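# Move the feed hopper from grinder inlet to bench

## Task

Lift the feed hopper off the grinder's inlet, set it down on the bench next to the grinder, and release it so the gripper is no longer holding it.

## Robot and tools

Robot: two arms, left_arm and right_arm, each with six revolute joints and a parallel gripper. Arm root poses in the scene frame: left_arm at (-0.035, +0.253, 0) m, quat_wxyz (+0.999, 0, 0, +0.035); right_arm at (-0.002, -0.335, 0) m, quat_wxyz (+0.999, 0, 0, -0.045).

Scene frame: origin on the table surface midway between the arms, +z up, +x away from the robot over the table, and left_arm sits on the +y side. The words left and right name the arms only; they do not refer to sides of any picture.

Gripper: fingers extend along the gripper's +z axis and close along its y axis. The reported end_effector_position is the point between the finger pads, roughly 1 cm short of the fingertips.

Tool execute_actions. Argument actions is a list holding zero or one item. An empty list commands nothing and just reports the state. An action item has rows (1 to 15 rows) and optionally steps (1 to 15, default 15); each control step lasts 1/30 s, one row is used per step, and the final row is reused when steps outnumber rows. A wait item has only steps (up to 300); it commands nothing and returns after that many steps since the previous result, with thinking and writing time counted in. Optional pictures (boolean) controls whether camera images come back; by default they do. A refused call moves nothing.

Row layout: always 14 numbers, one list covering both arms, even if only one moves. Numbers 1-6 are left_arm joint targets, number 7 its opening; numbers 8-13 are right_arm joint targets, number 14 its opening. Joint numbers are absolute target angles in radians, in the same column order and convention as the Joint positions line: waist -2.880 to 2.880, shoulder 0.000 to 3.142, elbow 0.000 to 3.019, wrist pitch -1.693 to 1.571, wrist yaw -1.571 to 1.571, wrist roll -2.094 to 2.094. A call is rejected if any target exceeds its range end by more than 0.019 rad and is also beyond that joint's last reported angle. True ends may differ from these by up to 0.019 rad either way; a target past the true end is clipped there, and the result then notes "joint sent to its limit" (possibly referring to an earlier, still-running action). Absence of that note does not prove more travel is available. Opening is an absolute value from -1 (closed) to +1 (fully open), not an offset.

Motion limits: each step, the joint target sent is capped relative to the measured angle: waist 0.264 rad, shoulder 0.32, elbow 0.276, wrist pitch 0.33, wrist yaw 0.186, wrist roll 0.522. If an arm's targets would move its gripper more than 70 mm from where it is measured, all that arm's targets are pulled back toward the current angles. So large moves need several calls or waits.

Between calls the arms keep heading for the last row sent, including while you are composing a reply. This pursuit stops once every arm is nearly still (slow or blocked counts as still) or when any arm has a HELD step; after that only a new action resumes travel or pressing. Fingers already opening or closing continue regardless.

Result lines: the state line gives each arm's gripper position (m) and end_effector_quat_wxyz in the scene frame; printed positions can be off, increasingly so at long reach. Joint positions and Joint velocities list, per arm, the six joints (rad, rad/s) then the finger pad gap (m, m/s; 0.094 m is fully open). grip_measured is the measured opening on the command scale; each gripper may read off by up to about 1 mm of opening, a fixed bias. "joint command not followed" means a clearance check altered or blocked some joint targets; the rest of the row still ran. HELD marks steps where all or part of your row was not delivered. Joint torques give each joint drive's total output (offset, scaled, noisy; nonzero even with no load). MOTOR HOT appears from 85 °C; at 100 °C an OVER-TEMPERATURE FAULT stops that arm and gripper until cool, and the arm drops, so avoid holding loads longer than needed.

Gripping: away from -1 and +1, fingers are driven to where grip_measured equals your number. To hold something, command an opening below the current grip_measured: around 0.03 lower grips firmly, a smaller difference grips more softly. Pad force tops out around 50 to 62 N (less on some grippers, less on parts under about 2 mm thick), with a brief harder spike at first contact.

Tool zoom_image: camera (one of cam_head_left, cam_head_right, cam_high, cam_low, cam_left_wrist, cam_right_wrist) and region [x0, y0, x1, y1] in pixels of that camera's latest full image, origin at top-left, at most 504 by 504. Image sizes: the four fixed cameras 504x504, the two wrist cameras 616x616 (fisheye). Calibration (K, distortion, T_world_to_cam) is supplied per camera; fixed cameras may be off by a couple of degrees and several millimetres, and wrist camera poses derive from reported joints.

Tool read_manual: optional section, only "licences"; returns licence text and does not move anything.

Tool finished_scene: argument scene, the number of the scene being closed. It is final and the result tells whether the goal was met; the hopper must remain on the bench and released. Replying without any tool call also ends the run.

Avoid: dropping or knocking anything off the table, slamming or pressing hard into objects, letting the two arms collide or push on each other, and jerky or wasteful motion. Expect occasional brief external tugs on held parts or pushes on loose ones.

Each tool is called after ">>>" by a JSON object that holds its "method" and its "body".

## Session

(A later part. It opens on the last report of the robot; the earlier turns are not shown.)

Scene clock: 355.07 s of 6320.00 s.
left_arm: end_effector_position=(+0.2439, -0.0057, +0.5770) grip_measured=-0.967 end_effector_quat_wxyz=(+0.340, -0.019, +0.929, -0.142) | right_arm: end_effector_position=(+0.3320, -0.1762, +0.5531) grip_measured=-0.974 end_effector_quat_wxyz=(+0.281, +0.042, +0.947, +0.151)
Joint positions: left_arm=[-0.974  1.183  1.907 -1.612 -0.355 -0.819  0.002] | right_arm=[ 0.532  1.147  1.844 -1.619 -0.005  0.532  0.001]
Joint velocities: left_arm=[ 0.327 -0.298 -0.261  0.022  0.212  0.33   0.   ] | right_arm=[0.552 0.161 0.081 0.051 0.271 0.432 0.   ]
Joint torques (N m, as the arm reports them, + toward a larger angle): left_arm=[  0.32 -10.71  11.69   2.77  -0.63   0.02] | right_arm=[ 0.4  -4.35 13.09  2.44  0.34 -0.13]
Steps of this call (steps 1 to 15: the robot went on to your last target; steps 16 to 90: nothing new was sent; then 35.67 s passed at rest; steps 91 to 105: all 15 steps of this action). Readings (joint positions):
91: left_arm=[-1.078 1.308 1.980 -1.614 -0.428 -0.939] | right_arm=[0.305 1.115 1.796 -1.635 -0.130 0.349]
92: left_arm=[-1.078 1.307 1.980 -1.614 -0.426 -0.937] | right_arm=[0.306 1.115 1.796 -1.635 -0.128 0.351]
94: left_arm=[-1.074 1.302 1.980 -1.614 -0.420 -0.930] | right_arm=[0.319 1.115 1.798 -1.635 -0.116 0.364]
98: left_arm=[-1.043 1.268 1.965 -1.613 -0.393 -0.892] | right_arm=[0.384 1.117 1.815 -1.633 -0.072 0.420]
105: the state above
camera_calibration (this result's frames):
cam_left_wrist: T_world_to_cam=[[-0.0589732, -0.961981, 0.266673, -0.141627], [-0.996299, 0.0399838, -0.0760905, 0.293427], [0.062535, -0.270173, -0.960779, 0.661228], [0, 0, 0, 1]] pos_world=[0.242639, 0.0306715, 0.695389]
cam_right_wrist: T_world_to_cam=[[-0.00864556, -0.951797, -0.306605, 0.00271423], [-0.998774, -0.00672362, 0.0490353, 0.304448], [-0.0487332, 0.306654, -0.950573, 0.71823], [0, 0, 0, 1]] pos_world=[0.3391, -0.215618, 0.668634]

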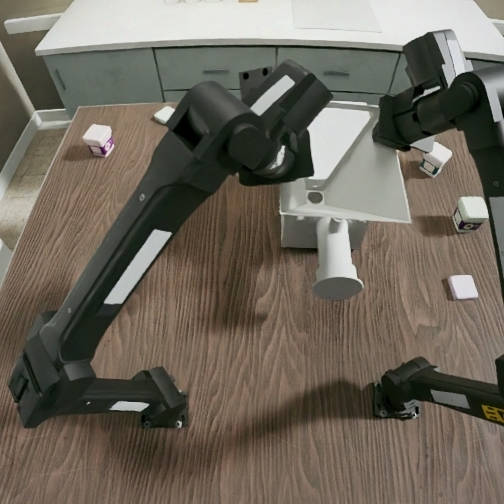

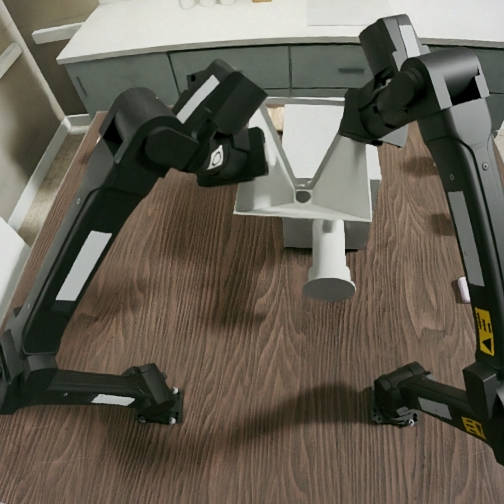

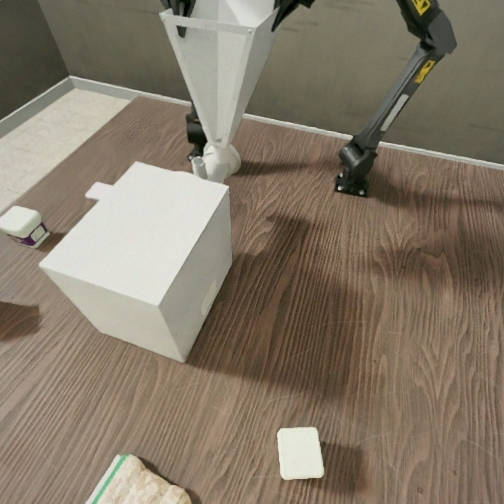

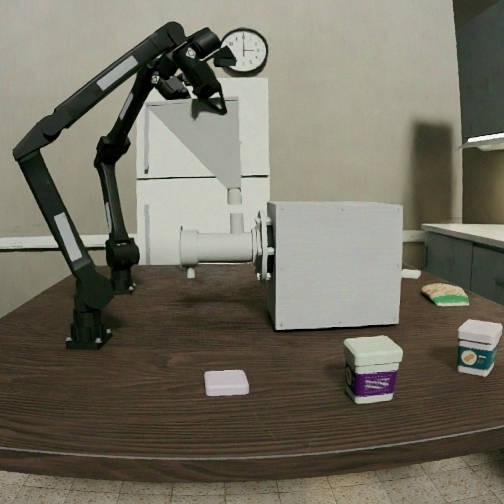

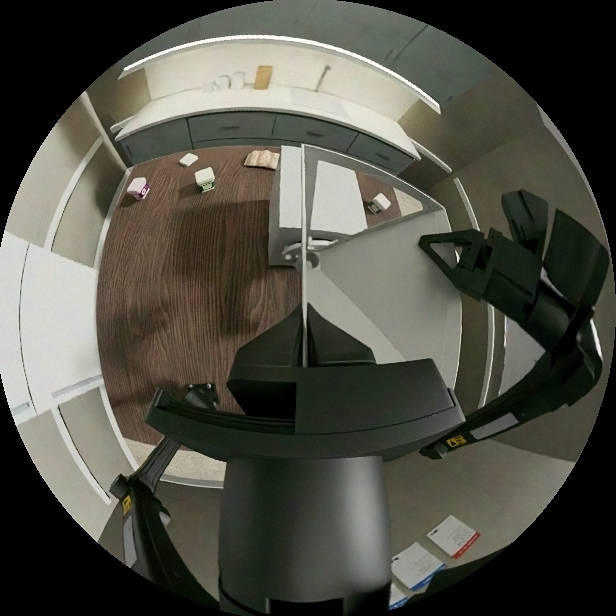

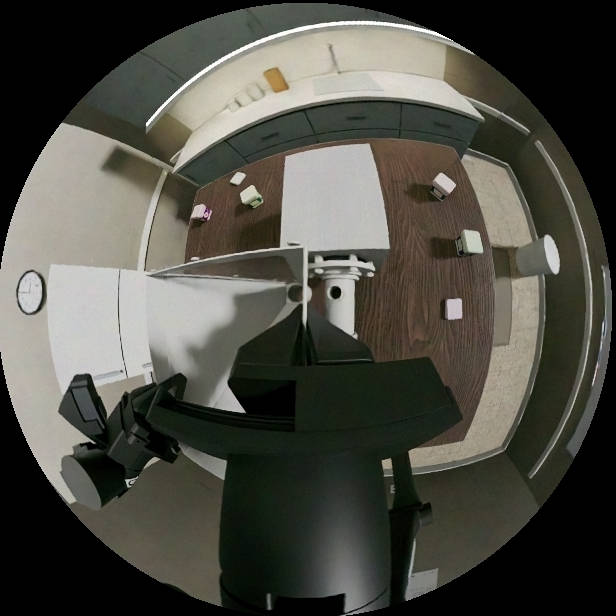

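>>> {"method": "execute_actions", "body": {"actions": [{"rows":[[-0.922,1.105,1.9,-1.555,-0.345,-0.778,-1,0.576,1.153,1.885,-1.57,0.025,0.592,-1],[-0.91,1.093,1.878,-1.543,-0.337,-0.768,-1,0.59,1.152,1.865,-1.552,0.033,0.602,-1],[-0.897,1.081,1.854,-1.532,-0.329,-0.758,-1,0.604,1.152,1.853,-1.54,0.041,0.612,-1],[-0.884,1.068,1.834,-1.523,-0.321,-0.747,-1,0.618,1.152,1.843,-1.53,0.049,0.623,-1],[-0.871,1.055,1.814,-1.514,-0.313,-0.737,-1,0.632,1.153,1.833,-1.52,0.057,0.634,-1],[-0.858,1.041,1.794,-1.504,-0.305,-0.727,-1,0.646,1.153,1.823,-1.51,0.065,0.645,-1],[-0.845,1.028,1.775,-1.495,-0.297,-0.717,-1,0.659,1.154,1.813,-1.5,0.073,0.656,-1],[-0.832,1.015,1.755,-1.486,-0.288,-0.706,-1,0.672,1.154,1.803,-1.49,0.081,0.667,-1],[-0.819,1.002,1.736,-1.476,-0.28,-0.696,-1,0.685,1.155,1.794,-1.48,0.089,0.677,-1],[-0.805,0.989,1.716,-1.467,-0.271,-0.685,-1,0.698,1.156,1.784,-1.47,0.096,0.688,-1],[-0.791,0.976,1.697,-1.458,-0.262,-0.674,-1,0.711,1.156,1.774,-1.46,0.104,0.698,-1],[-0.777,0.962,1.677,-1.448,-0.253,-0.663,-1,0.724,1.157,1.764,-1.45,0.111,0.708,-1],[-0.763,0.949,1.658,-1.439,-0.244,-0.652,-1,0.737,1.158,1.755,-1.44,0.118,0.718,-1],[-0.749,0.936,1.638,-1.429,-0.235,-0.641,-1,0.749,1.158,1.745,-1.43,0.125,0.728,-1],[-0.735,0.923,1.619,-1.42,-0.226,-0.63,-1,0.761,1.159,1.735,-1.42,0.132,0.738,-1]],"steps":15}], "pictures": false}}

>>> {"method": "execute_actions", "body": {"actions": [{"rows":[[-0.719,0.911,1.599,-1.41,-0.216,-0.619,-1,0.772,1.161,1.724,-1.408,0.138,0.747,-1],[-0.703,0.899,1.58,-1.401,-0.205,-0.607,-1,0.783,1.163,1.713,-1.396,0.144,0.755,-1],[-0.687,0.887,1.56,-1.391,-0.195,-0.595,-1,0.793,1.165,1.701,-1.384,0.15,0.763,-1],[-0.67,0.875,1.54,-1.381,-0.184,-0.583,-1,0.803,1.167,1.69,-1.372,0.156,0.771,-1],[-0.653,0.863,1.521,-1.371,-0.173,-0.571,-1,0.813,1.169,1.679,-1.36,0.162,0.779,-1],[-0.636,0.851,1.501,-1.362,-0.161,-0.559,-1,0.823,1.171,1.668,-1.347,0.167,0.787,-1],[-0.618,0.84,1.482,-1.352,-0.15,-0.546,-1,0.833,1.173,1.656,-1.335,0.173,0.795,-1],[-0.6,0.828,1.462,-1.342,-0.138,-0.533,-1,0.842,1.176,1.645,-1.323,0.178,0.802,-1],[-0.582,0.817,1.442,-1.332,-0.126,-0.52,-1,0.851,1.178,1.634,-1.31,0.183,0.809,-1],[-0.564,0.805,1.423,-1.323,-0.114,-0.507,-1,0.86,1.18,1.623,-1.298,0.188,0.816,-1],[-0.546,0.794,1.403,-1.313,-0.102,-0.494,-1,0.869,1.183,1.611,-1.285,0.193,0.823,-1],[-0.527,0.783,1.384,-1.303,-0.089,-0.481,-1,0.878,1.185,1.6,-1.273,0.198,0.83,-1],[-0.508,0.772,1.364,-1.293,-0.076,-0.468,-1,0.887,1.187,1.589,-1.26,0.203,0.837,-1],[-0.489,0.761,1.345,-1.284,-0.063,-0.454,-1,0.896,1.19,1.578,-1.248,0.208,0.844,-1],[-0.47,0.75,1.325,-1.274,-0.05,-0.44,-1,0.904,1.192,1.567,-1.235,0.212,0.85,-1]],"steps":15}], "pictures": false}}

>>> {"method": "execute_actions", "body": {"actions": [{"steps":15}]}}

Scene clock: 375.07 s of 6320.00 s.
left_arm: end_effector_position=(+0.2482, +0.0631, +0.5315) grip_measured=-0.967 end_effector_quat_wxyz=(+0.344, -0.025, +0.928, -0.141) | right_arm: end_effector_position=(+0.3375, -0.1034, +0.5113) grip_measured=-0.974 end_effector_quat_wxyz=(+0.283, +0.037, +0.946, +0.153)
Joint positions: left_arm=[-0.777  0.989  1.625 -1.474 -0.235 -0.67   0.002] | right_arm=[ 0.737  1.173  1.726 -1.477  0.115  0.687  0.001]
Joint velocities: left_arm=[ 0.405 -0.405 -0.52   0.291  0.315  0.33  -0.001] | right_arm=[ 0.366  0.005 -0.261  0.33   0.168  0.183 -0.   ]
Joint torques (N m, as the arm reports them, + toward a larger angle): left_arm=[ 0.05 -8.2  11.76  2.85 -0.23 -0.06] | right_arm=[ 0.57 -7.13 10.5   2.59  0.42  0.14]
Steps of this call (steps 1 to 30: the robot went on to your last target; steps 31 to 90: nothing new was sent; then 16.50 s passed at rest; steps 91 to 105: all 15 steps of this action). Readings (joint positions):
91: left_arm=[-0.944 1.160 1.878 -1.605 -0.344 -0.792] | right_arm=[0.569 1.167 1.849 -1.615 0.013 0.572]
92: left_arm=[-0.941 1.157 1.872 -1.598 -0.341 -0.790] | right_arm=[0.571 1.167 1.849 -1.611 0.018 0.573]
94: left_arm=[-0.925 1.143 1.845 -1.570 -0.330 -0.780] | right_arm=[0.584 1.167 1.842 -1.594 0.039 0.578]
98: left_arm=[-0.873 1.092 1.765 -1.530 -0.296 -0.743] | right_arm=[0.635 1.167 1.799 -1.551 0.069 0.611]
105: the state above

Scene clock: 375.57 s of 6320.00 s.
left_arm: end_effector_position=(+0.2489, +0.1270, +0.4632) grip_measured=-0.967 end_effector_quat_wxyz=(+0.344, -0.027, +0.928, -0.141) | right_arm: end_effector_position=(+0.3378, -0.0360, +0.4440) grip_measured=-0.974 end_effector_quat_wxyz=(+0.281, +0.034, +0.946, +0.155)
Joint positions: left_arm=[-0.523  0.81   1.329 -1.33  -0.065 -0.485  0.002] | right_arm=[ 0.887  1.206  1.558 -1.296  0.198  0.804  0.001]
Joint velocities: left_arm=[ 0.562 -0.327 -0.554  0.305  0.33   0.344 -0.001] | right_arm=[ 0.249  0.083 -0.315  0.369  0.154  0.212 -0.   ]
Joint torques (N m, as the arm reports them, + toward a larger angle): left_arm=[-0.22 -6.07 12.7   2.94  0.   -0.07] | right_arm=[ 0.12 -8.81 11.58  2.63  0.43  0.09]
Steps of this call (steps 1 to 15: all 15 steps of this action). Readings (joint positions):
1: left_arm=[-0.763 0.975 1.605 -1.465 -0.226 -0.659] | right_arm=[0.749 1.173 1.716 -1.467 0.123 0.696]
2: left_arm=[-0.749 0.962 1.586 -1.455 -0.215 -0.648] | right_arm=[0.761 1.173 1.706 -1.456 0.129 0.705]
4: left_arm=[-0.719 0.937 1.548 -1.435 -0.194 -0.624] | right_arm=[0.783 1.175 1.685 -1.433 0.142 0.722]
8: left_arm=[-0.652 0.889 1.469 -1.396 -0.150 -0.575] | right_arm=[0.823 1.183 1.639 -1.385 0.164 0.754]
15: the state above

Scene clock: 376.07 s of 6320.00 s.
left_arm: end_effector_position=(+0.2481, +0.1387, +0.4514) grip_measured=-0.967 end_effector_quat_wxyz=(+0.346, -0.025, +0.929, -0.131) | right_arm: end_effector_position=(+0.3383, -0.0230, +0.4293) grip_measured=-0.974 end_effector_quat_wxyz=(+0.276, +0.036, +0.948, +0.156)
Joint positions: left_arm=[-0.482  0.786  1.288 -1.317 -0.053 -0.446  0.002] | right_arm=[ 0.908  1.222  1.535 -1.267  0.203  0.829  0.001]
Joint velocities: left_arm=[ 0.015 -0.005  0.002  0.007  0.022 -0.037 -0.001] | right_arm=[-0.005 -0.005 -0.012 -0.012  0.022  0.007 -0.001]
Joint torques (N m, as the arm reports them, + toward a larger angle): left_arm=[-0.48 -5.79 13.48  3.33  0.03  0.09] | right_arm=[ -0.05 -10.    11.66   2.34   0.42   0.25]
Steps of this call (steps 1 to 15: the robot went on to your last target). Readings (joint positions):
1: left_arm=[-0.506 0.800 1.312 -1.323 -0.056 -0.474] | right_arm=[0.895 1.209 1.548 -1.285 0.200 0.810]
2: left_arm=[-0.494 0.793 1.300 -1.321 -0.052 -0.465] | right_arm=[0.901 1.213 1.542 -1.278 0.200 0.816]
4: left_arm=[-0.484 0.786 1.289 -1.321 -0.052 -0.454] | right_arm=[0.907 1.221 1.535 -1.270 0.200 0.825]
8: left_arm=[-0.482 0.786 1.288 -1.318 -0.053 -0.448] | right_arm=[0.908 1.222 1.535 -1.267 0.202 0.828]
15: the state above
camera_calibration (this result's frames):
cam_left_wrist: T_world_to_cam=[[-0.0419938, -0.966881, 0.251748, 0.0342523], [-0.99628, 0.0215445, -0.0834429, 0.288192], [0.0752556, -0.254316, -0.964189, 0.575565], [0, 0, 0, 1]] pos_world=[0.245244, 0.173284, 0.570378]
cam_right_wrist: T_world_to_cam=[[0.00412906, -0.950323, -0.311239, 0.108394], [-0.998153, -0.0227806, 0.0563152, 0.314066], [-0.0606078, 0.310432, -0.948662, 0.557155], [0, 0, 0, 1]] pos_world=[0.346806, -0.0627945, 0.544601]

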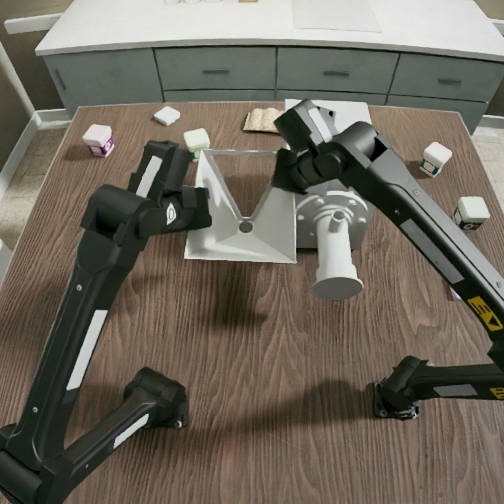

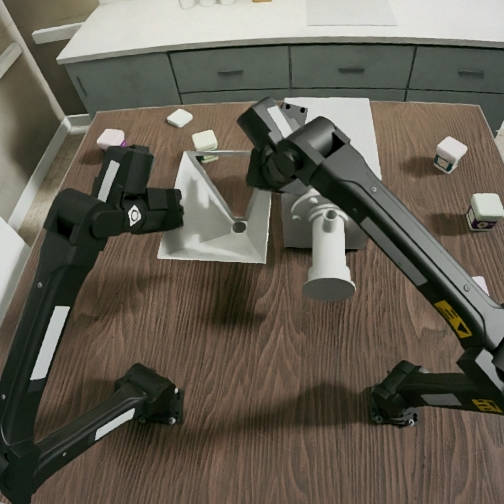

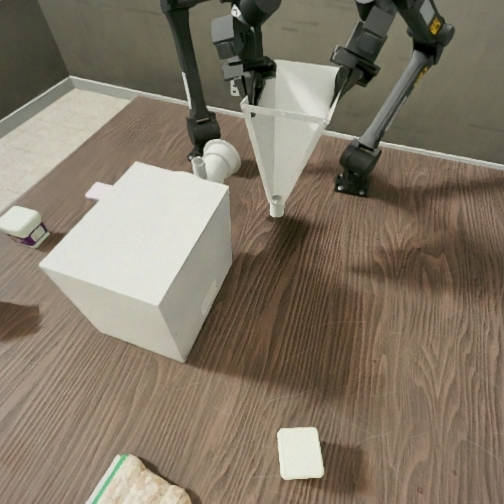

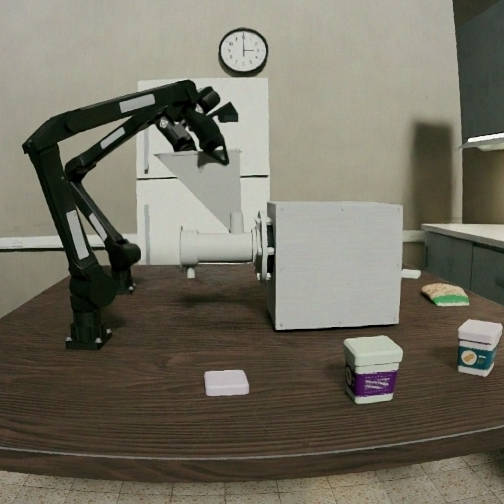

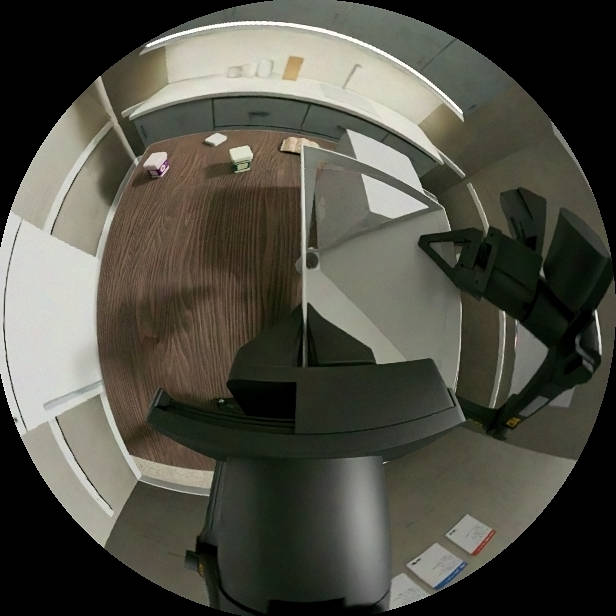

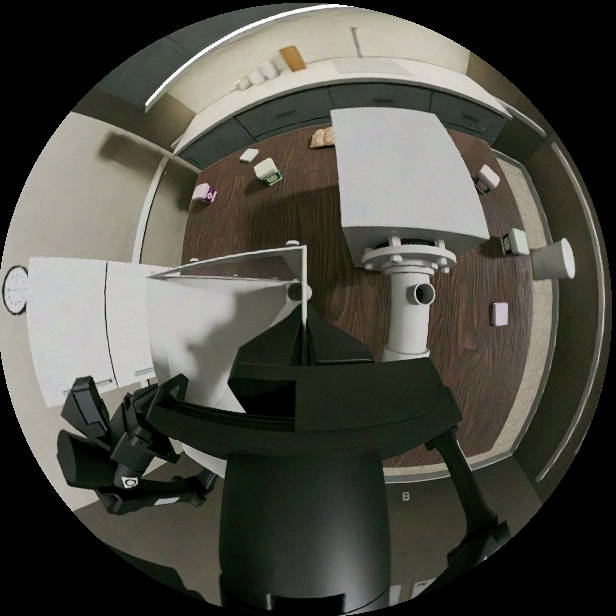

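>>> {"method": "execute_actions", "body": {"actions": [{"rows":[[-0.461,0.743,1.31,-1.264,-0.043,-0.432,-1,0.908,1.193,1.556,-1.222,0.215,0.853,-1],[-0.45,0.735,1.289,-1.253,-0.035,-0.424,-1,0.912,1.195,1.54,-1.207,0.217,0.857,-1],[-0.439,0.727,1.268,-1.243,-0.027,-0.416,-1,0.916,1.196,1.525,-1.194,0.22,0.86,-1],[-0.428,0.719,1.248,-1.232,-0.02,-0.408,-1,0.92,1.197,1.51,-1.18,0.222,0.863,-1],[-0.417,0.711,1.229,-1.222,-0.012,-0.4,-1,0.924,1.199,1.496,-1.166,0.225,0.867,-1],[-0.405,0.703,1.21,-1.212,-0.004,-0.392,-1,0.928,1.2,1.482,-1.152,0.227,0.87,-1],[-0.394,0.696,1.191,-1.201,0.004,-0.384,-1,0.932,1.201,1.468,-1.138,0.23,0.873,-1],[-0.382,0.688,1.172,-1.191,0.012,-0.376,-1,0.936,1.203,1.454,-1.125,0.232,0.877,-1],[-0.37,0.681,1.153,-1.18,0.02,-0.368,-1,0.94,1.204,1.44,-1.111,0.235,0.88,-1],[-0.358,0.673,1.134,-1.17,0.028,-0.36,-1,0.944,1.205,1.426,-1.097,0.237,0.883,-1],[-0.346,0.666,1.115,-1.16,0.036,-0.352,-1,0.947,1.207,1.412,-1.083,0.24,0.887,-1],[-0.334,0.659,1.095,-1.149,0.044,-0.344,-1,0.951,1.208,1.397,-1.069,0.242,0.89,-1],[-0.322,0.652,1.076,-1.139,0.052,-0.336,-1,0.955,1.209,1.383,-1.056,0.245,0.893,-1],[-0.31,0.645,1.057,-1.128,0.06,-0.328,-1,0.958,1.211,1.369,-1.042,0.247,0.897,-1],[-0.298,0.638,1.038,-1.118,0.068,-0.32,-1,0.962,1.212,1.355,-1.028,0.25,0.9,-1]],"steps":15}], "pictures": false}}

>>> {"method": "execute_actions", "body": {"actions": [{"rows":[[-0.298,0.633,1.02,-1.105,0.068,-0.32,-1,0.962,1.212,1.339,-1.012,0.25,0.9,-1],[-0.298,0.628,1.002,-1.092,0.068,-0.32,-1,0.962,1.212,1.323,-0.997,0.25,0.9,-1],[-0.298,0.623,0.984,-1.079,0.068,-0.32,-1,0.962,1.213,1.308,-0.981,0.25,0.9,-1],[-0.298,0.618,0.967,-1.066,0.068,-0.32,-1,0.962,1.213,1.293,-0.966,0.25,0.9,-1],[-0.298,0.614,0.95,-1.053,0.068,-0.321,-1,0.962,1.213,1.278,-0.95,0.25,0.9,-1],[-0.298,0.61,0.933,-1.04,0.068,-0.322,-1,0.962,1.214,1.263,-0.935,0.25,0.899,-1],[-0.298,0.606,0.916,-1.027,0.068,-0.323,-1,0.962,1.214,1.248,-0.919,0.25,0.898,-1],[-0.298,0.602,0.899,-1.013,0.067,-0.324,-1,0.962,1.215,1.233,-0.904,0.249,0.897,-1],[-0.298,0.598,0.882,-1.0,0.067,-0.325,-1,0.962,1.216,1.218,-0.888,0.249,0.896,-1],[-0.298,0.594,0.865,-0.987,0.067,-0.326,-1,0.962,1.216,1.203,-0.873,0.249,0.895,-1],[-0.298,0.59,0.848,-0.974,0.066,-0.326,-1,0.962,1.217,1.188,-0.857,0.248,0.895,-1],[-0.298,0.587,0.832,-0.961,0.066,-0.326,-1,0.962,1.218,1.174,-0.842,0.248,0.895,-1],[-0.298,0.584,0.816,-0.948,0.066,-0.326,-1,0.962,1.219,1.16,-0.826,0.248,0.895,-1],[-0.298,0.581,0.8,-0.935,0.066,-0.326,-1,0.962,1.219,1.146,-0.811,0.248,0.895,-1],[-0.298,0.578,0.784,-0.922,0.066,-0.326,-1,0.962,1.22,1.132,-0.795,0.248,0.895,-1]],"steps":15}], "pictures": false}}

>>> {"method": "execute_actions", "body": {"actions": [{"steps":15}]}}

Scene clock: 427.97 s of 6320.00 s.
left_arm: end_effector_position=(+0.2488, +0.1629, +0.3769) grip_measured=-0.967 end_effector_quat_wxyz=(+0.341, -0.026, +0.929, -0.139) | right_arm: end_effector_position=(+0.3355, +0.0016, +0.3577) grip_measured=-0.974 end_effector_quat_wxyz=(+0.276, +0.034, +0.948, +0.153)
Joint positions: left_arm=[-0.342  0.686  1.042 -1.174  0.06  -0.352  0.002] | right_arm=[ 0.958  1.228  1.35  -1.089  0.233  0.867  0.001]
Joint velocities: left_arm=[ 0.327 -0.22  -0.53   0.344  0.242  0.227 -0.   ] | right_arm=[ 0.103  0.024 -0.398  0.427  0.095  0.11   0.   ]
Joint torques (N m, as the arm reports them, + toward a larger angle): left_arm=[ 0.28 -5.24 13.16  2.77  0.03  0.01] | right_arm=[-0.12 -9.82 12.06  2.7   0.61  0.19]
Steps of this call (steps 1 to 15: the robot went on to your last target; steps 16 to 90: nothing new was sent; then 48.40 s passed at rest; steps 91 to 105: all 15 steps of this action). Readings (joint positions):
91: left_arm=[-0.482 0.785 1.287 -1.315 -0.052 -0.446] | right_arm=[0.908 1.222 1.534 -1.265 0.204 0.829]
92: left_arm=[-0.479 0.783 1.282 -1.310 -0.049 -0.443] | right_arm=[0.908 1.222 1.532 -1.260 0.206 0.829]
94: left_arm=[-0.464 0.773 1.258 -1.285 -0.036 -0.433] | right_arm=[0.910 1.221 1.517 -1.240 0.212 0.829]
98: left_arm=[-0.420 0.741 1.181 -1.243 -0.002 -0.405] | right_arm=[0.926 1.220 1.457 -1.186 0.220 0.835]
105: the state above

Scene clock: 428.47 s of 6320.00 s.
left_arm: end_effector_position=(+0.2505, +0.1682, +0.2910) grip_measured=-0.967 end_effector_quat_wxyz=(+0.346, -0.025, +0.928, -0.136) | right_arm: end_effector_position=(+0.3349, +0.0080, +0.2717) grip_measured=-0.974 end_effector_quat_wxyz=(+0.277, +0.033, +0.948, +0.156)
Joint positions: left_arm=[-0.318  0.617  0.786 -0.98   0.069 -0.33   0.002] | right_arm=[ 0.969  1.235  1.129 -0.857  0.238  0.875  0.001]
Joint velocities: left_arm=[-0.005 -0.093 -0.452  0.413  0.066  0.022  0.   ] | right_arm=[ 0.005  0.034 -0.408  0.471 -0.037 -0.051 -0.   ]
Joint torques (N m, as the arm reports them, + toward a larger angle): left_arm=[ 0.72 -4.83 13.34  2.75 -0.1   0.03] | right_arm=[  1.01 -10.96  11.66   2.47   0.45   0.21]
Steps of this call (steps 1 to 15: all 15 steps of this action). Readings (joint positions):
1: left_arm=[-0.332 0.679 1.023 -1.162 0.065 -0.345] | right_arm=[0.962 1.229 1.336 -1.074 0.235 0.870]
2: left_arm=[-0.325 0.672 1.006 -1.151 0.068 -0.339] | right_arm=[0.965 1.231 1.322 -1.058 0.236 0.872]
4: left_arm=[-0.319 0.659 0.970 -1.127 0.068 -0.332] | right_arm=[0.968 1.233 1.292 -1.025 0.237 0.875]
8: left_arm=[-0.318 0.642 0.901 -1.074 0.068 -0.330] | right_arm=[0.969 1.233 1.232 -0.966 0.237 0.875]
15: the state above

Scene clock: 428.97 s of 6320.00 s.
left_arm: end_effector_position=(+0.2497, +0.1688, +0.2770) grip_measured=-0.967 end_effector_quat_wxyz=(+0.343, -0.026, +0.929, -0.134) | right_arm: end_effector_position=(+0.3340, +0.0091, +0.2559) grip_measured=-0.974 end_effector_quat_wxyz=(+0.273, +0.034, +0.949, +0.154)
Joint positions: left_arm=[-0.318  0.612  0.75  -0.956  0.066 -0.33   0.002] | right_arm=[ 0.972  1.245  1.099 -0.826  0.236  0.88   0.001]
Joint velocities: left_arm=[ 0.005 -0.005 -0.002 -0.017 -0.051 -0.022  0.001] | right_arm=[-0.015  0.005 -0.012 -0.002 -0.007  0.007 -0.001]
Joint torques (N m, as the arm reports them, + toward a larger angle): left_arm=[ 0.2  -4.9  14.05  3.07  0.01  0.04] | right_arm=[ -0.59 -10.62  12.15   2.5    0.54   0.14]
Steps of this call (steps 1 to 15: the robot went on to your last target). Readings (joint positions):
1: left_arm=[-0.318 0.615 0.772 -0.969 0.069 -0.330] | right_arm=[0.970 1.237 1.117 -0.845 0.238 0.875]
2: left_arm=[-0.318 0.614 0.762 -0.963 0.069 -0.330] | right_arm=[0.970 1.239 1.108 -0.837 0.237 0.876]
4: left_arm=[-0.318 0.614 0.751 -0.960 0.070 -0.330] | right_arm=[0.972 1.244 1.100 -0.832 0.236 0.879]
8: left_arm=[-0.318 0.613 0.750 -0.956 0.068 -0.330] | right_arm=[0.972 1.245 1.099 -0.828 0.236 0.880]
15: the state above
camera_calibration (this result's frames):
cam_left_wrist: T_world_to_cam=[[-0.043217, -0.96539, 0.257204, 0.105888], [-0.996601, 0.0235862, -0.0789267, 0.273037], [0.0701286, -0.259741, -0.963128, 0.416776], [0, 0, 0, 1]] pos_world=[0.247458, 0.204037, 0.395724]
cam_right_wrist: T_world_to_cam=[[0.00580344, -0.951596, -0.307297, 0.0833975], [-0.997706, -0.0262353, 0.0624, 0.318635], [-0.0674417, 0.30623, -0.949566, 0.384983], [0, 0, 0, 1]] pos_world=[0.343385, -0.030173, 0.371312]

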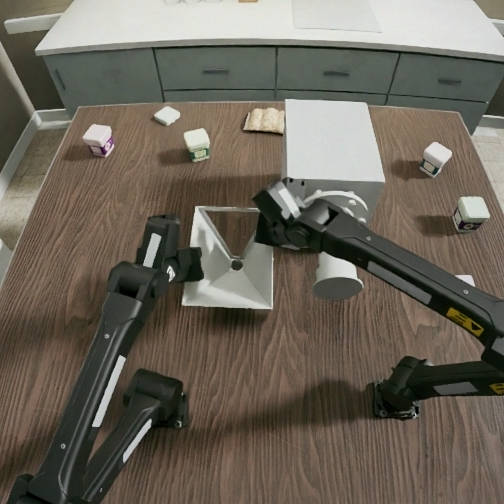

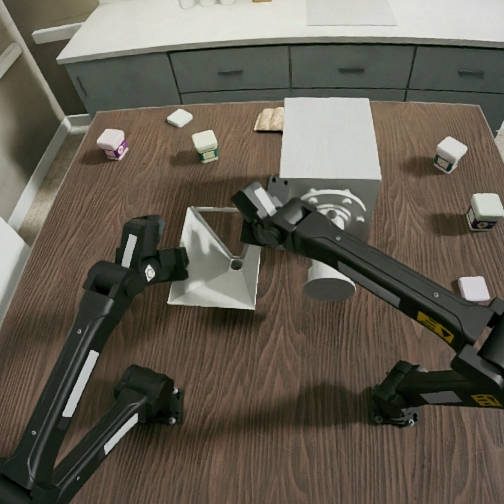

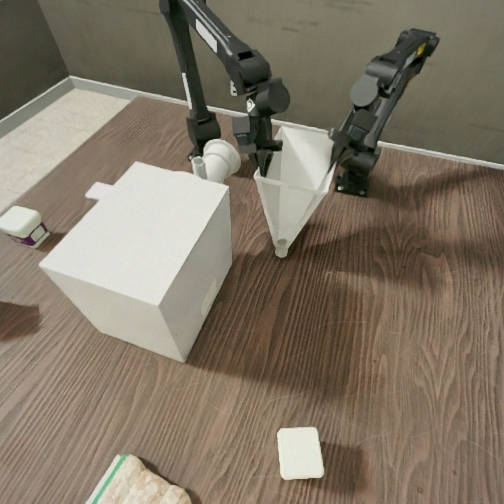

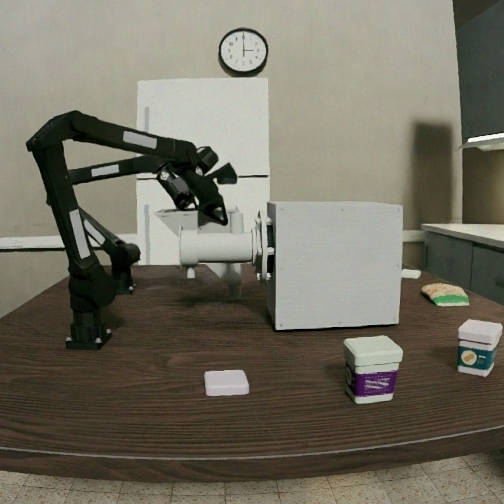

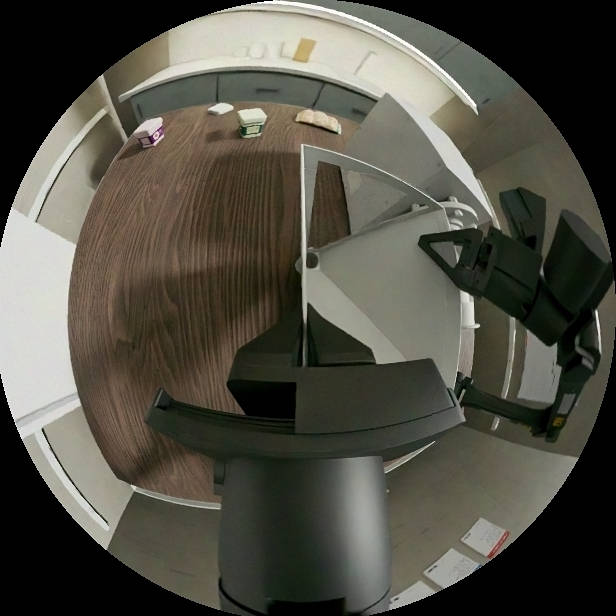

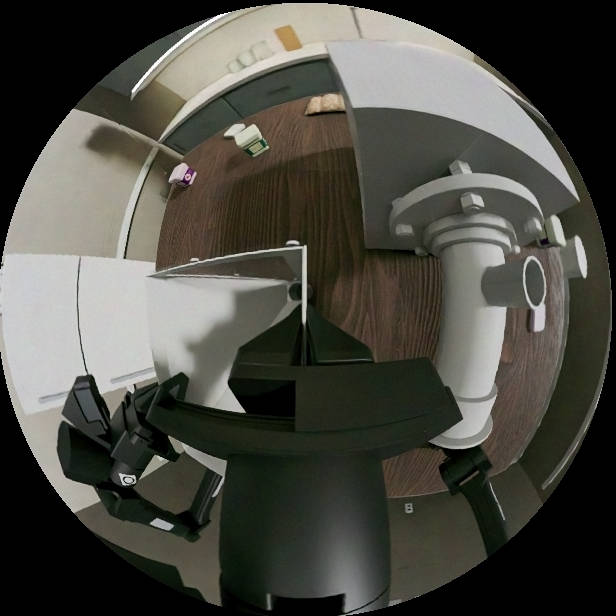

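>>> {"method": "execute_actions", "body": {"actions": [{"rows":[[-0.305,0.577,0.78,-0.919,0.066,-0.328,-1,0.966,1.22,1.128,-0.791,0.245,0.89,-1],[-0.305,0.576,0.776,-0.916,0.066,-0.328,-1,0.966,1.22,1.125,-0.787,0.245,0.89,-1],[-0.305,0.576,0.772,-0.913,0.066,-0.328,-1,0.966,1.22,1.121,-0.784,0.245,0.89,-1],[-0.305,0.575,0.768,-0.91,0.066,-0.328,-1,0.966,1.221,1.118,-0.78,0.245,0.89,-1],[-0.305,0.574,0.765,-0.907,0.066,-0.328,-1,0.966,1.221,1.114,-0.776,0.245,0.89,-1],[-0.305,0.574,0.761,-0.904,0.066,-0.328,-1,0.966,1.221,1.111,-0.773,0.245,0.89,-1],[-0.305,0.573,0.757,-0.901,0.066,-0.328,-1,0.966,1.221,1.108,-0.769,0.245,0.89,-1],[-0.305,0.572,0.754,-0.898,0.066,-0.328,-1,0.966,1.222,1.104,-0.766,0.245,0.89,-1],[-0.305,0.572,0.75,-0.895,0.066,-0.328,-1,0.966,1.222,1.101,-0.762,0.245,0.89,-1],[-0.305,0.571,0.746,-0.892,0.066,-0.328,-1,0.966,1.222,1.098,-0.758,0.245,0.89,-1],[-0.305,0.57,0.743,-0.889,0.066,-0.328,-1,0.966,1.223,1.094,-0.755,0.245,0.89,-1],[-0.305,0.57,0.739,-0.886,0.066,-0.328,-1,0.966,1.223,1.091,-0.751,0.245,0.89,-1],[-0.305,0.569,0.736,-0.883,0.066,-0.328,-1,0.966,1.223,1.088,-0.748,0.245,0.89,-1],[-0.305,0.568,0.733,-0.88,0.066,-0.328,-1,0.966,1.224,1.085,-0.744,0.245,0.89,-1],[-0.305,0.568,0.73,-0.878,0.066,-0.328,-1,0.966,1.224,1.082,-0.741,0.245,0.89,-1]],"steps":15}], "pictures": false}}

>>> {"method": "execute_actions", "body": {"actions": [{"steps":12}]}}

Scene clock: 439.67 s of 6320.00 s.
left_arm: end_effector_position=(+0.2503, +0.1691, +0.2664) grip_measured=-0.967 end_effector_quat_wxyz=(+0.349, -0.025, +0.927, -0.134) | right_arm: end_effector_position=(+0.3347, +0.0099, +0.2463) grip_measured=-0.974 end_effector_quat_wxyz=(+0.278, +0.033, +0.947, +0.159)
Joint positions: left_arm=[-0.318  0.601  0.713 -0.918  0.064 -0.329  0.002] | right_arm=[ 0.972  1.245  1.068 -0.78   0.237  0.877  0.001]
Joint velocities: left_arm=[-0.015 -0.044 -0.076  0.066 -0.051  0.066 -0.   ] | right_arm=[-0.015 -0.015 -0.066  0.125 -0.037  0.007 -0.001]
Joint torques (N m, as the arm reports them, + toward a larger angle): left_arm=[-0.85 -4.03 12.98  2.98  0.17 -0.02] | right_arm=[  1.15 -11.57  10.96   2.64   0.43   0.22]
Steps of this call (steps 1 to 15: the robot went on to your last target; steps 16 to 90: nothing new was sent; then 7.20 s passed at rest; steps 91 to 105: all 15 steps of this action). Readings (joint positions):
91: left_arm=[-0.318 0.612 0.750 -0.956 0.066 -0.330] | right_arm=[0.972 1.245 1.099 -0.826 0.236 0.880]
92: left_arm=[-0.318 0.612 0.750 -0.956 0.066 -0.330] | right_arm=[0.972 1.245 1.099 -0.824 0.236 0.880]
94: left_arm=[-0.318 0.611 0.748 -0.952 0.064 -0.330] | right_arm=[0.972 1.245 1.098 -0.821 0.236 0.880]
98: left_arm=[-0.318 0.606 0.735 -0.940 0.063 -0.330] | right_arm=[0.972 1.245 1.087 -0.807 0.236 0.878]
105: the state above

Scene clock: 440.07 s of 6320.00 s.
left_arm: end_effector_position=(+0.2503, +0.1693, +0.2658) grip_measured=-0.967 end_effector_quat_wxyz=(+0.352, -0.025, +0.926, -0.134) | right_arm: end_effector_position=(+0.3350, +0.0102, +0.2455) grip_measured=-0.974 end_effector_quat_wxyz=(+0.279, +0.032, +0.946, +0.160)
Joint positions: left_arm=[-0.318  0.597  0.709 -0.912  0.062 -0.327  0.002] | right_arm=[ 0.972  1.245  1.064 -0.773  0.237  0.874  0.001]
Joint velocities: left_arm=[-0.005 -0.024 -0.012  0.022  0.037 -0.022  0.001] | right_arm=[ 0.005 -0.015  0.002 -0.002  0.051 -0.022  0.   ]
Joint torques (N m, as the arm reports them, + toward a larger angle): left_arm=[-0.33 -4.19 13.02  2.91  0.18  0.02] | right_arm=[ -0.57 -10.02  11.14   2.69   0.4    0.21]
Steps of this call (steps 1 to 12: the robot went on to your last target). Readings (joint positions):
1: left_arm=[-0.318 0.600 0.711 -0.916 0.063 -0.328] | right_arm=[0.972 1.245 1.065 -0.776 0.237 0.876]
2: left_arm=[-0.318 0.598 0.710 -0.914 0.063 -0.328] | right_arm=[0.972 1.245 1.065 -0.775 0.237 0.876]
4: left_arm=[-0.318 0.597 0.709 -0.913 0.062 -0.327] | right_arm=[0.972 1.245 1.065 -0.774 0.237 0.875]
8: left_arm=[-0.318 0.597 0.709 -0.912 0.062 -0.327] | right_arm=[0.972 1.245 1.064 -0.773 0.237 0.874]
12: the state above
camera_calibration (this result's frames):
cam_left_wrist: T_world_to_cam=[[-0.0469525, -0.965396, 0.256526, 0.110393], [-0.995021, 0.0225991, -0.0970726, 0.277374], [0.0879162, -0.259807, -0.96165, 0.401303], [0, 0, 0, 1]] pos_world=[0.245895, 0.204566, 0.38452]
cam_right_wrist: T_world_to_cam=[[0.0147546, -0.948466, -0.316534, 0.080477], [-0.998365, -0.0314584, 0.0477256, 0.324175], [-0.0552238, 0.315313, -0.94738, 0.370146], [0, 0, 0, 1]] pos_world=[0.342898, -0.0301838, 0.360671]

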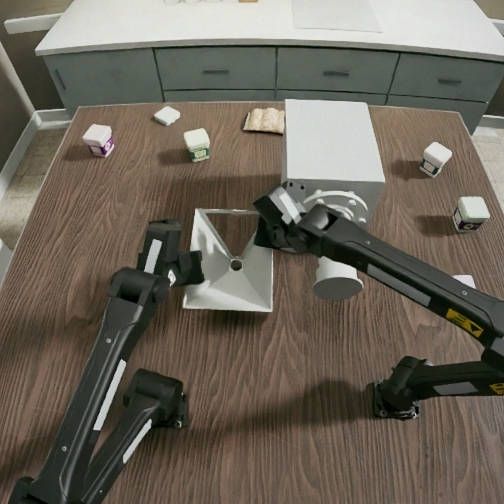

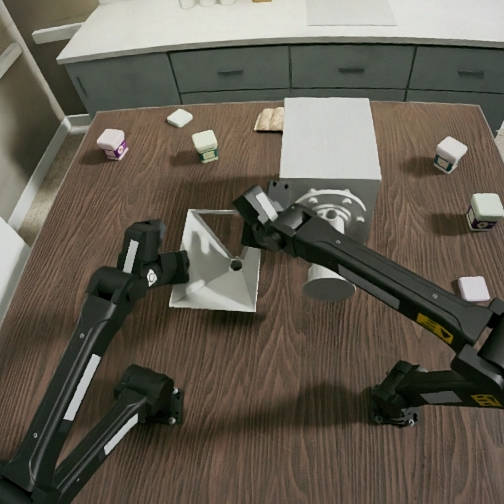

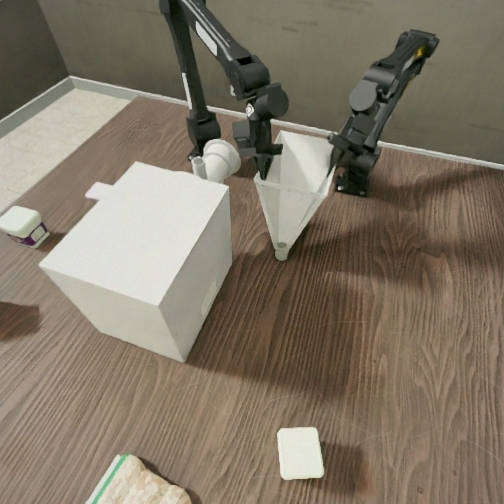

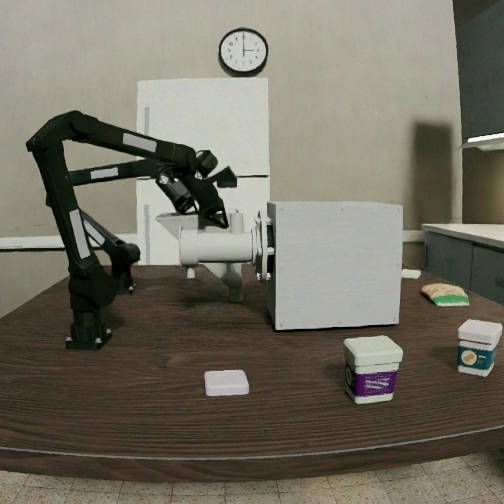

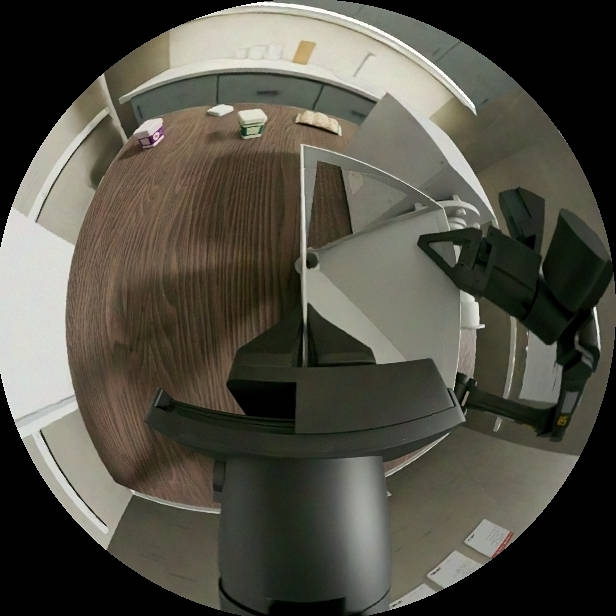

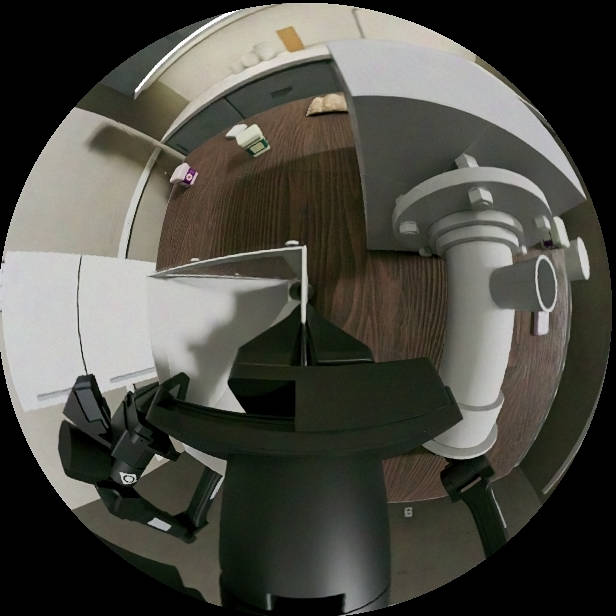

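>>> {"method": "execute_actions", "body": {"actions": [{"rows":[[-0.31,0.568,0.733,-0.878,0.066,-0.322,-0.985,0.97,1.22,1.085,-0.738,0.248,0.875,-1],[-0.318,0.568,0.735,-0.878,0.066,-0.32,-0.977,0.975,1.215,1.088,-0.735,0.25,0.86,-1],[-0.319,0.561,0.728,-0.877,0.068,-0.315,-0.977,0.984,1.205,1.074,-0.719,0.268,0.857,-1],[-0.32,0.554,0.721,-0.876,0.07,-0.311,-0.977,0.993,1.196,1.06,-0.702,0.285,0.854,-1],[-0.321,0.547,0.714,-0.875,0.072,-0.306,-0.977,1.002,1.187,1.046,-0.684,0.303,0.851,-1],[-0.322,0.54,0.707,-0.873,0.074,-0.302,-0.977,1.011,1.179,1.032,-0.666,0.32,0.848,-1],[-0.323,0.533,0.70,-0.872,0.076,-0.297,-0.977,1.02,1.171,1.018,-0.647,0.338,0.844,-1],[-0.324,0.527,0.693,-0.87,0.078,-0.292,-0.977,1.029,1.163,1.004,-0.628,0.355,0.841,-1],[-0.326,0.52,0.686,-0.868,0.079,-0.288,-0.977,1.039,1.156,0.99,-0.607,0.373,0.837,-1],[-0.327,0.514,0.678,-0.866,0.081,-0.283,-0.977,1.048,1.149,0.976,-0.587,0.39,0.833,-1],[-0.328,0.508,0.671,-0.864,0.082,-0.278,-0.977,1.057,1.143,0.962,-0.565,0.408,0.828,-1],[-0.329,0.502,0.663,-0.862,0.084,-0.274,-0.977,1.066,1.137,0.948,-0.543,0.425,0.824,-1],[-0.33,0.496,0.656,-0.859,0.085,-0.269,-0.977,1.075,1.132,0.935,-0.521,0.443,0.819,-1],[-0.331,0.49,0.648,-0.857,0.087,-0.265,-0.977,1.084,1.127,0.921,-0.498,0.46,0.815,-1],[-0.332,0.484,0.64,-0.854,0.088,-0.26,-0.977,1.093,1.122,0.907,-0.474,0.478,0.81,-1]],"steps":15}], "pictures": false}}

>>> {"method": "execute_actions", "body": {"actions": [{"steps":12}]}}

Scene clock: 493.00 s of 6320.00 s.
left_arm: end_effector_position=(+0.2328, +0.1708, +0.2463) grip_measured=-0.967 end_effector_quat_wxyz=(+0.362, +0.001, +0.922, -0.135) | right_arm: end_effector_position=(+0.3152, +0.0112, +0.2401) grip_measured=-0.974 end_effector_quat_wxyz=(+0.379, +0.020, +0.911, +0.163)
Joint positions: left_arm=[-0.32   0.516  0.627 -0.891  0.077 -0.281  0.002] | right_arm=[ 1.077  1.171  0.911 -0.557  0.441  0.855  0.001]
Joint velocities: left_arm=[-0.024 -0.171 -0.203  0.11  -0.037  0.125 -0.001] | right_arm=[ 0.269 -0.132 -0.383  0.676  0.432 -0.154  0.001]
Joint torques (N m, as the arm reports them, + toward a larger angle): left_arm=[-2.6  -3.17 13.41  2.77  0.44  0.01] | right_arm=[  0.18 -11.51  11.31   2.74   0.84  -0.3 ]
Steps of this call (steps 1 to 15: the robot went on to your last target; steps 16 to 90: nothing new was sent; then 49.43 s passed at rest; steps 91 to 105: all 15 steps of this action). Readings (joint positions):
91: left_arm=[-0.318 0.597 0.709 -0.912 0.062 -0.327] | right_arm=[0.972 1.245 1.064 -0.773 0.237 0.872]
92: left_arm=[-0.318 0.597 0.709 -0.912 0.062 -0.327] | right_arm=[0.973 1.245 1.064 -0.772 0.238 0.869]
94: left_arm=[-0.318 0.596 0.706 -0.909 0.062 -0.327] | right_arm=[0.979 1.244 1.058 -0.759 0.256 0.866]
98: left_arm=[-0.318 0.571 0.683 -0.900 0.064 -0.313] | right_arm=[1.010 1.219 1.012 -0.697 0.321 0.865]
105: the state above

Scene clock: 493.40 s of 6320.00 s.
left_arm: end_effector_position=(+0.2297, +0.1710, +0.2416) grip_measured=-0.967 end_effector_quat_wxyz=(+0.363, +0.006, +0.922, -0.134) | right_arm: end_effector_position=(+0.3118, +0.0118, +0.2374) grip_measured=-0.974 end_effector_quat_wxyz=(+0.392, +0.017, +0.905, +0.166)
Joint positions: left_arm=[-0.321  0.503  0.612 -0.889  0.078 -0.271  0.002] | right_arm=[ 1.091  1.163  0.884 -0.516  0.463  0.847  0.001]
Joint velocities: left_arm=[-0.005 -0.015  0.002  0.002  0.007  0.007 -0.   ] | right_arm=[-0.005  0.005  0.007 -0.007 -0.007  0.037  0.   ]
Joint torques (N m, as the arm reports them, + toward a larger angle): left_arm=[-2.55 -2.74 13.61  3.04  0.43  0.12] | right_arm=[  1.07 -11.49  11.32   3.13   0.71  -0.49]
Steps of this call (steps 1 to 12: the robot went on to your last target). Readings (joint positions):
1: left_arm=[-0.320 0.511 0.621 -0.889 0.077 -0.276] | right_arm=[1.084 1.167 0.899 -0.539 0.454 0.852]
2: left_arm=[-0.321 0.508 0.615 -0.889 0.078 -0.274] | right_arm=[1.089 1.165 0.890 -0.528 0.460 0.850]
4: left_arm=[-0.321 0.503 0.612 -0.889 0.078 -0.272] | right_arm=[1.091 1.163 0.885 -0.519 0.463 0.848]
8: left_arm=[-0.321 0.503 0.612 -0.889 0.078 -0.272] | right_arm=[1.091 1.163 0.884 -0.516 0.463 0.847]
12: the state above
camera_calibration (this result's frames):
cam_left_wrist: T_world_to_cam=[[-0.106449, -0.966416, 0.233898, 0.136524], [-0.988834, 0.0782191, -0.126844, 0.250707], [0.104288, -0.244789, -0.963951, 0.374503], [0, 0, 0, 1]] pos_world=[0.223384, 0.204003, 0.36087]
cam_right_wrist: T_world_to_cam=[[0.0845667, -0.945816, -0.313496, 0.057239], [-0.980974, -0.0238488, -0.192669, 0.353064], [0.174753, 0.323825, -0.929838, 0.284697], [0, 0, 0, 1]] pos_world=[0.291755, -0.0296343, 0.350691]

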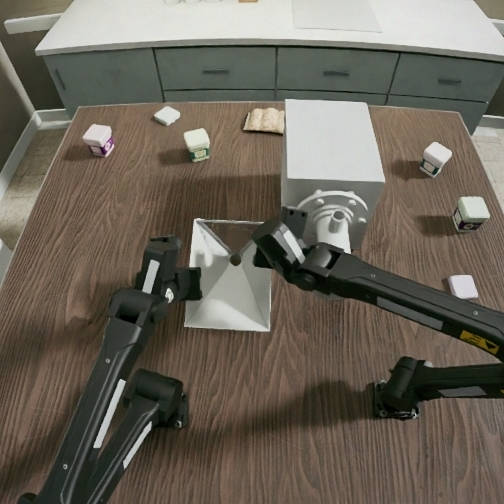

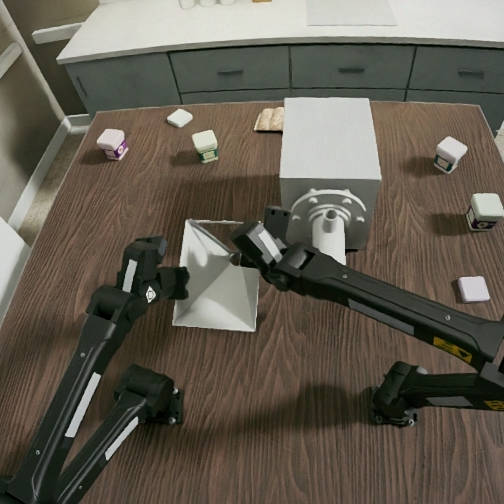

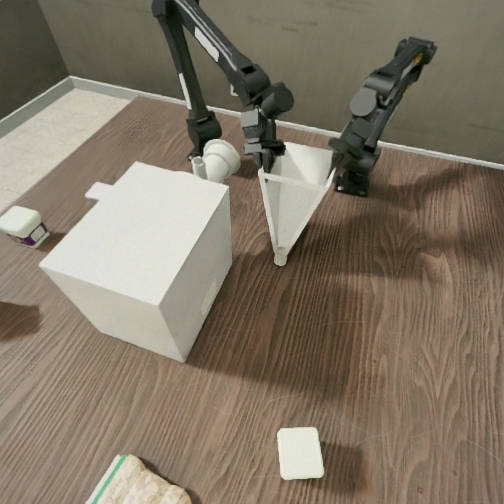

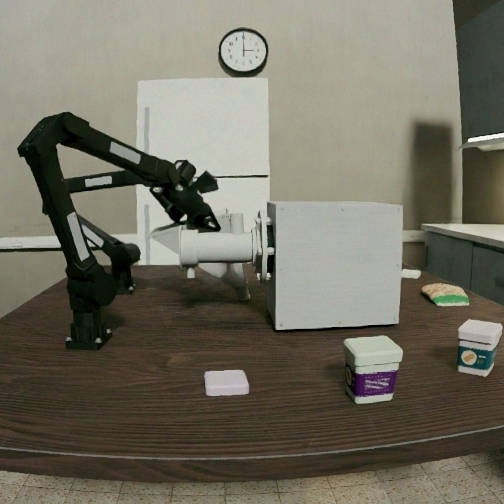

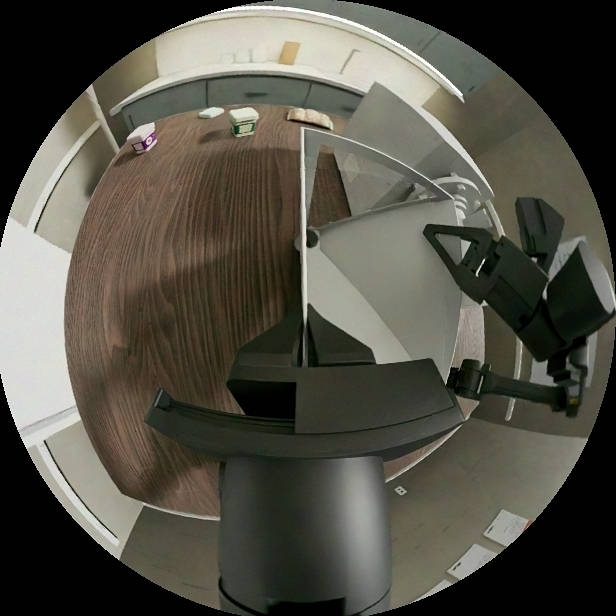

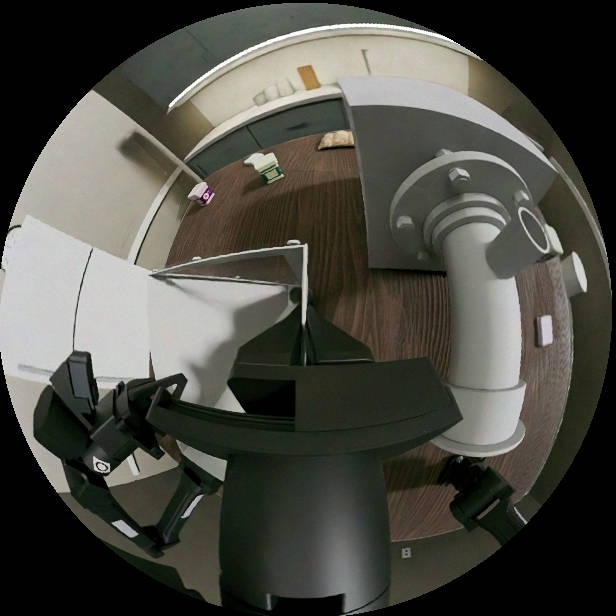

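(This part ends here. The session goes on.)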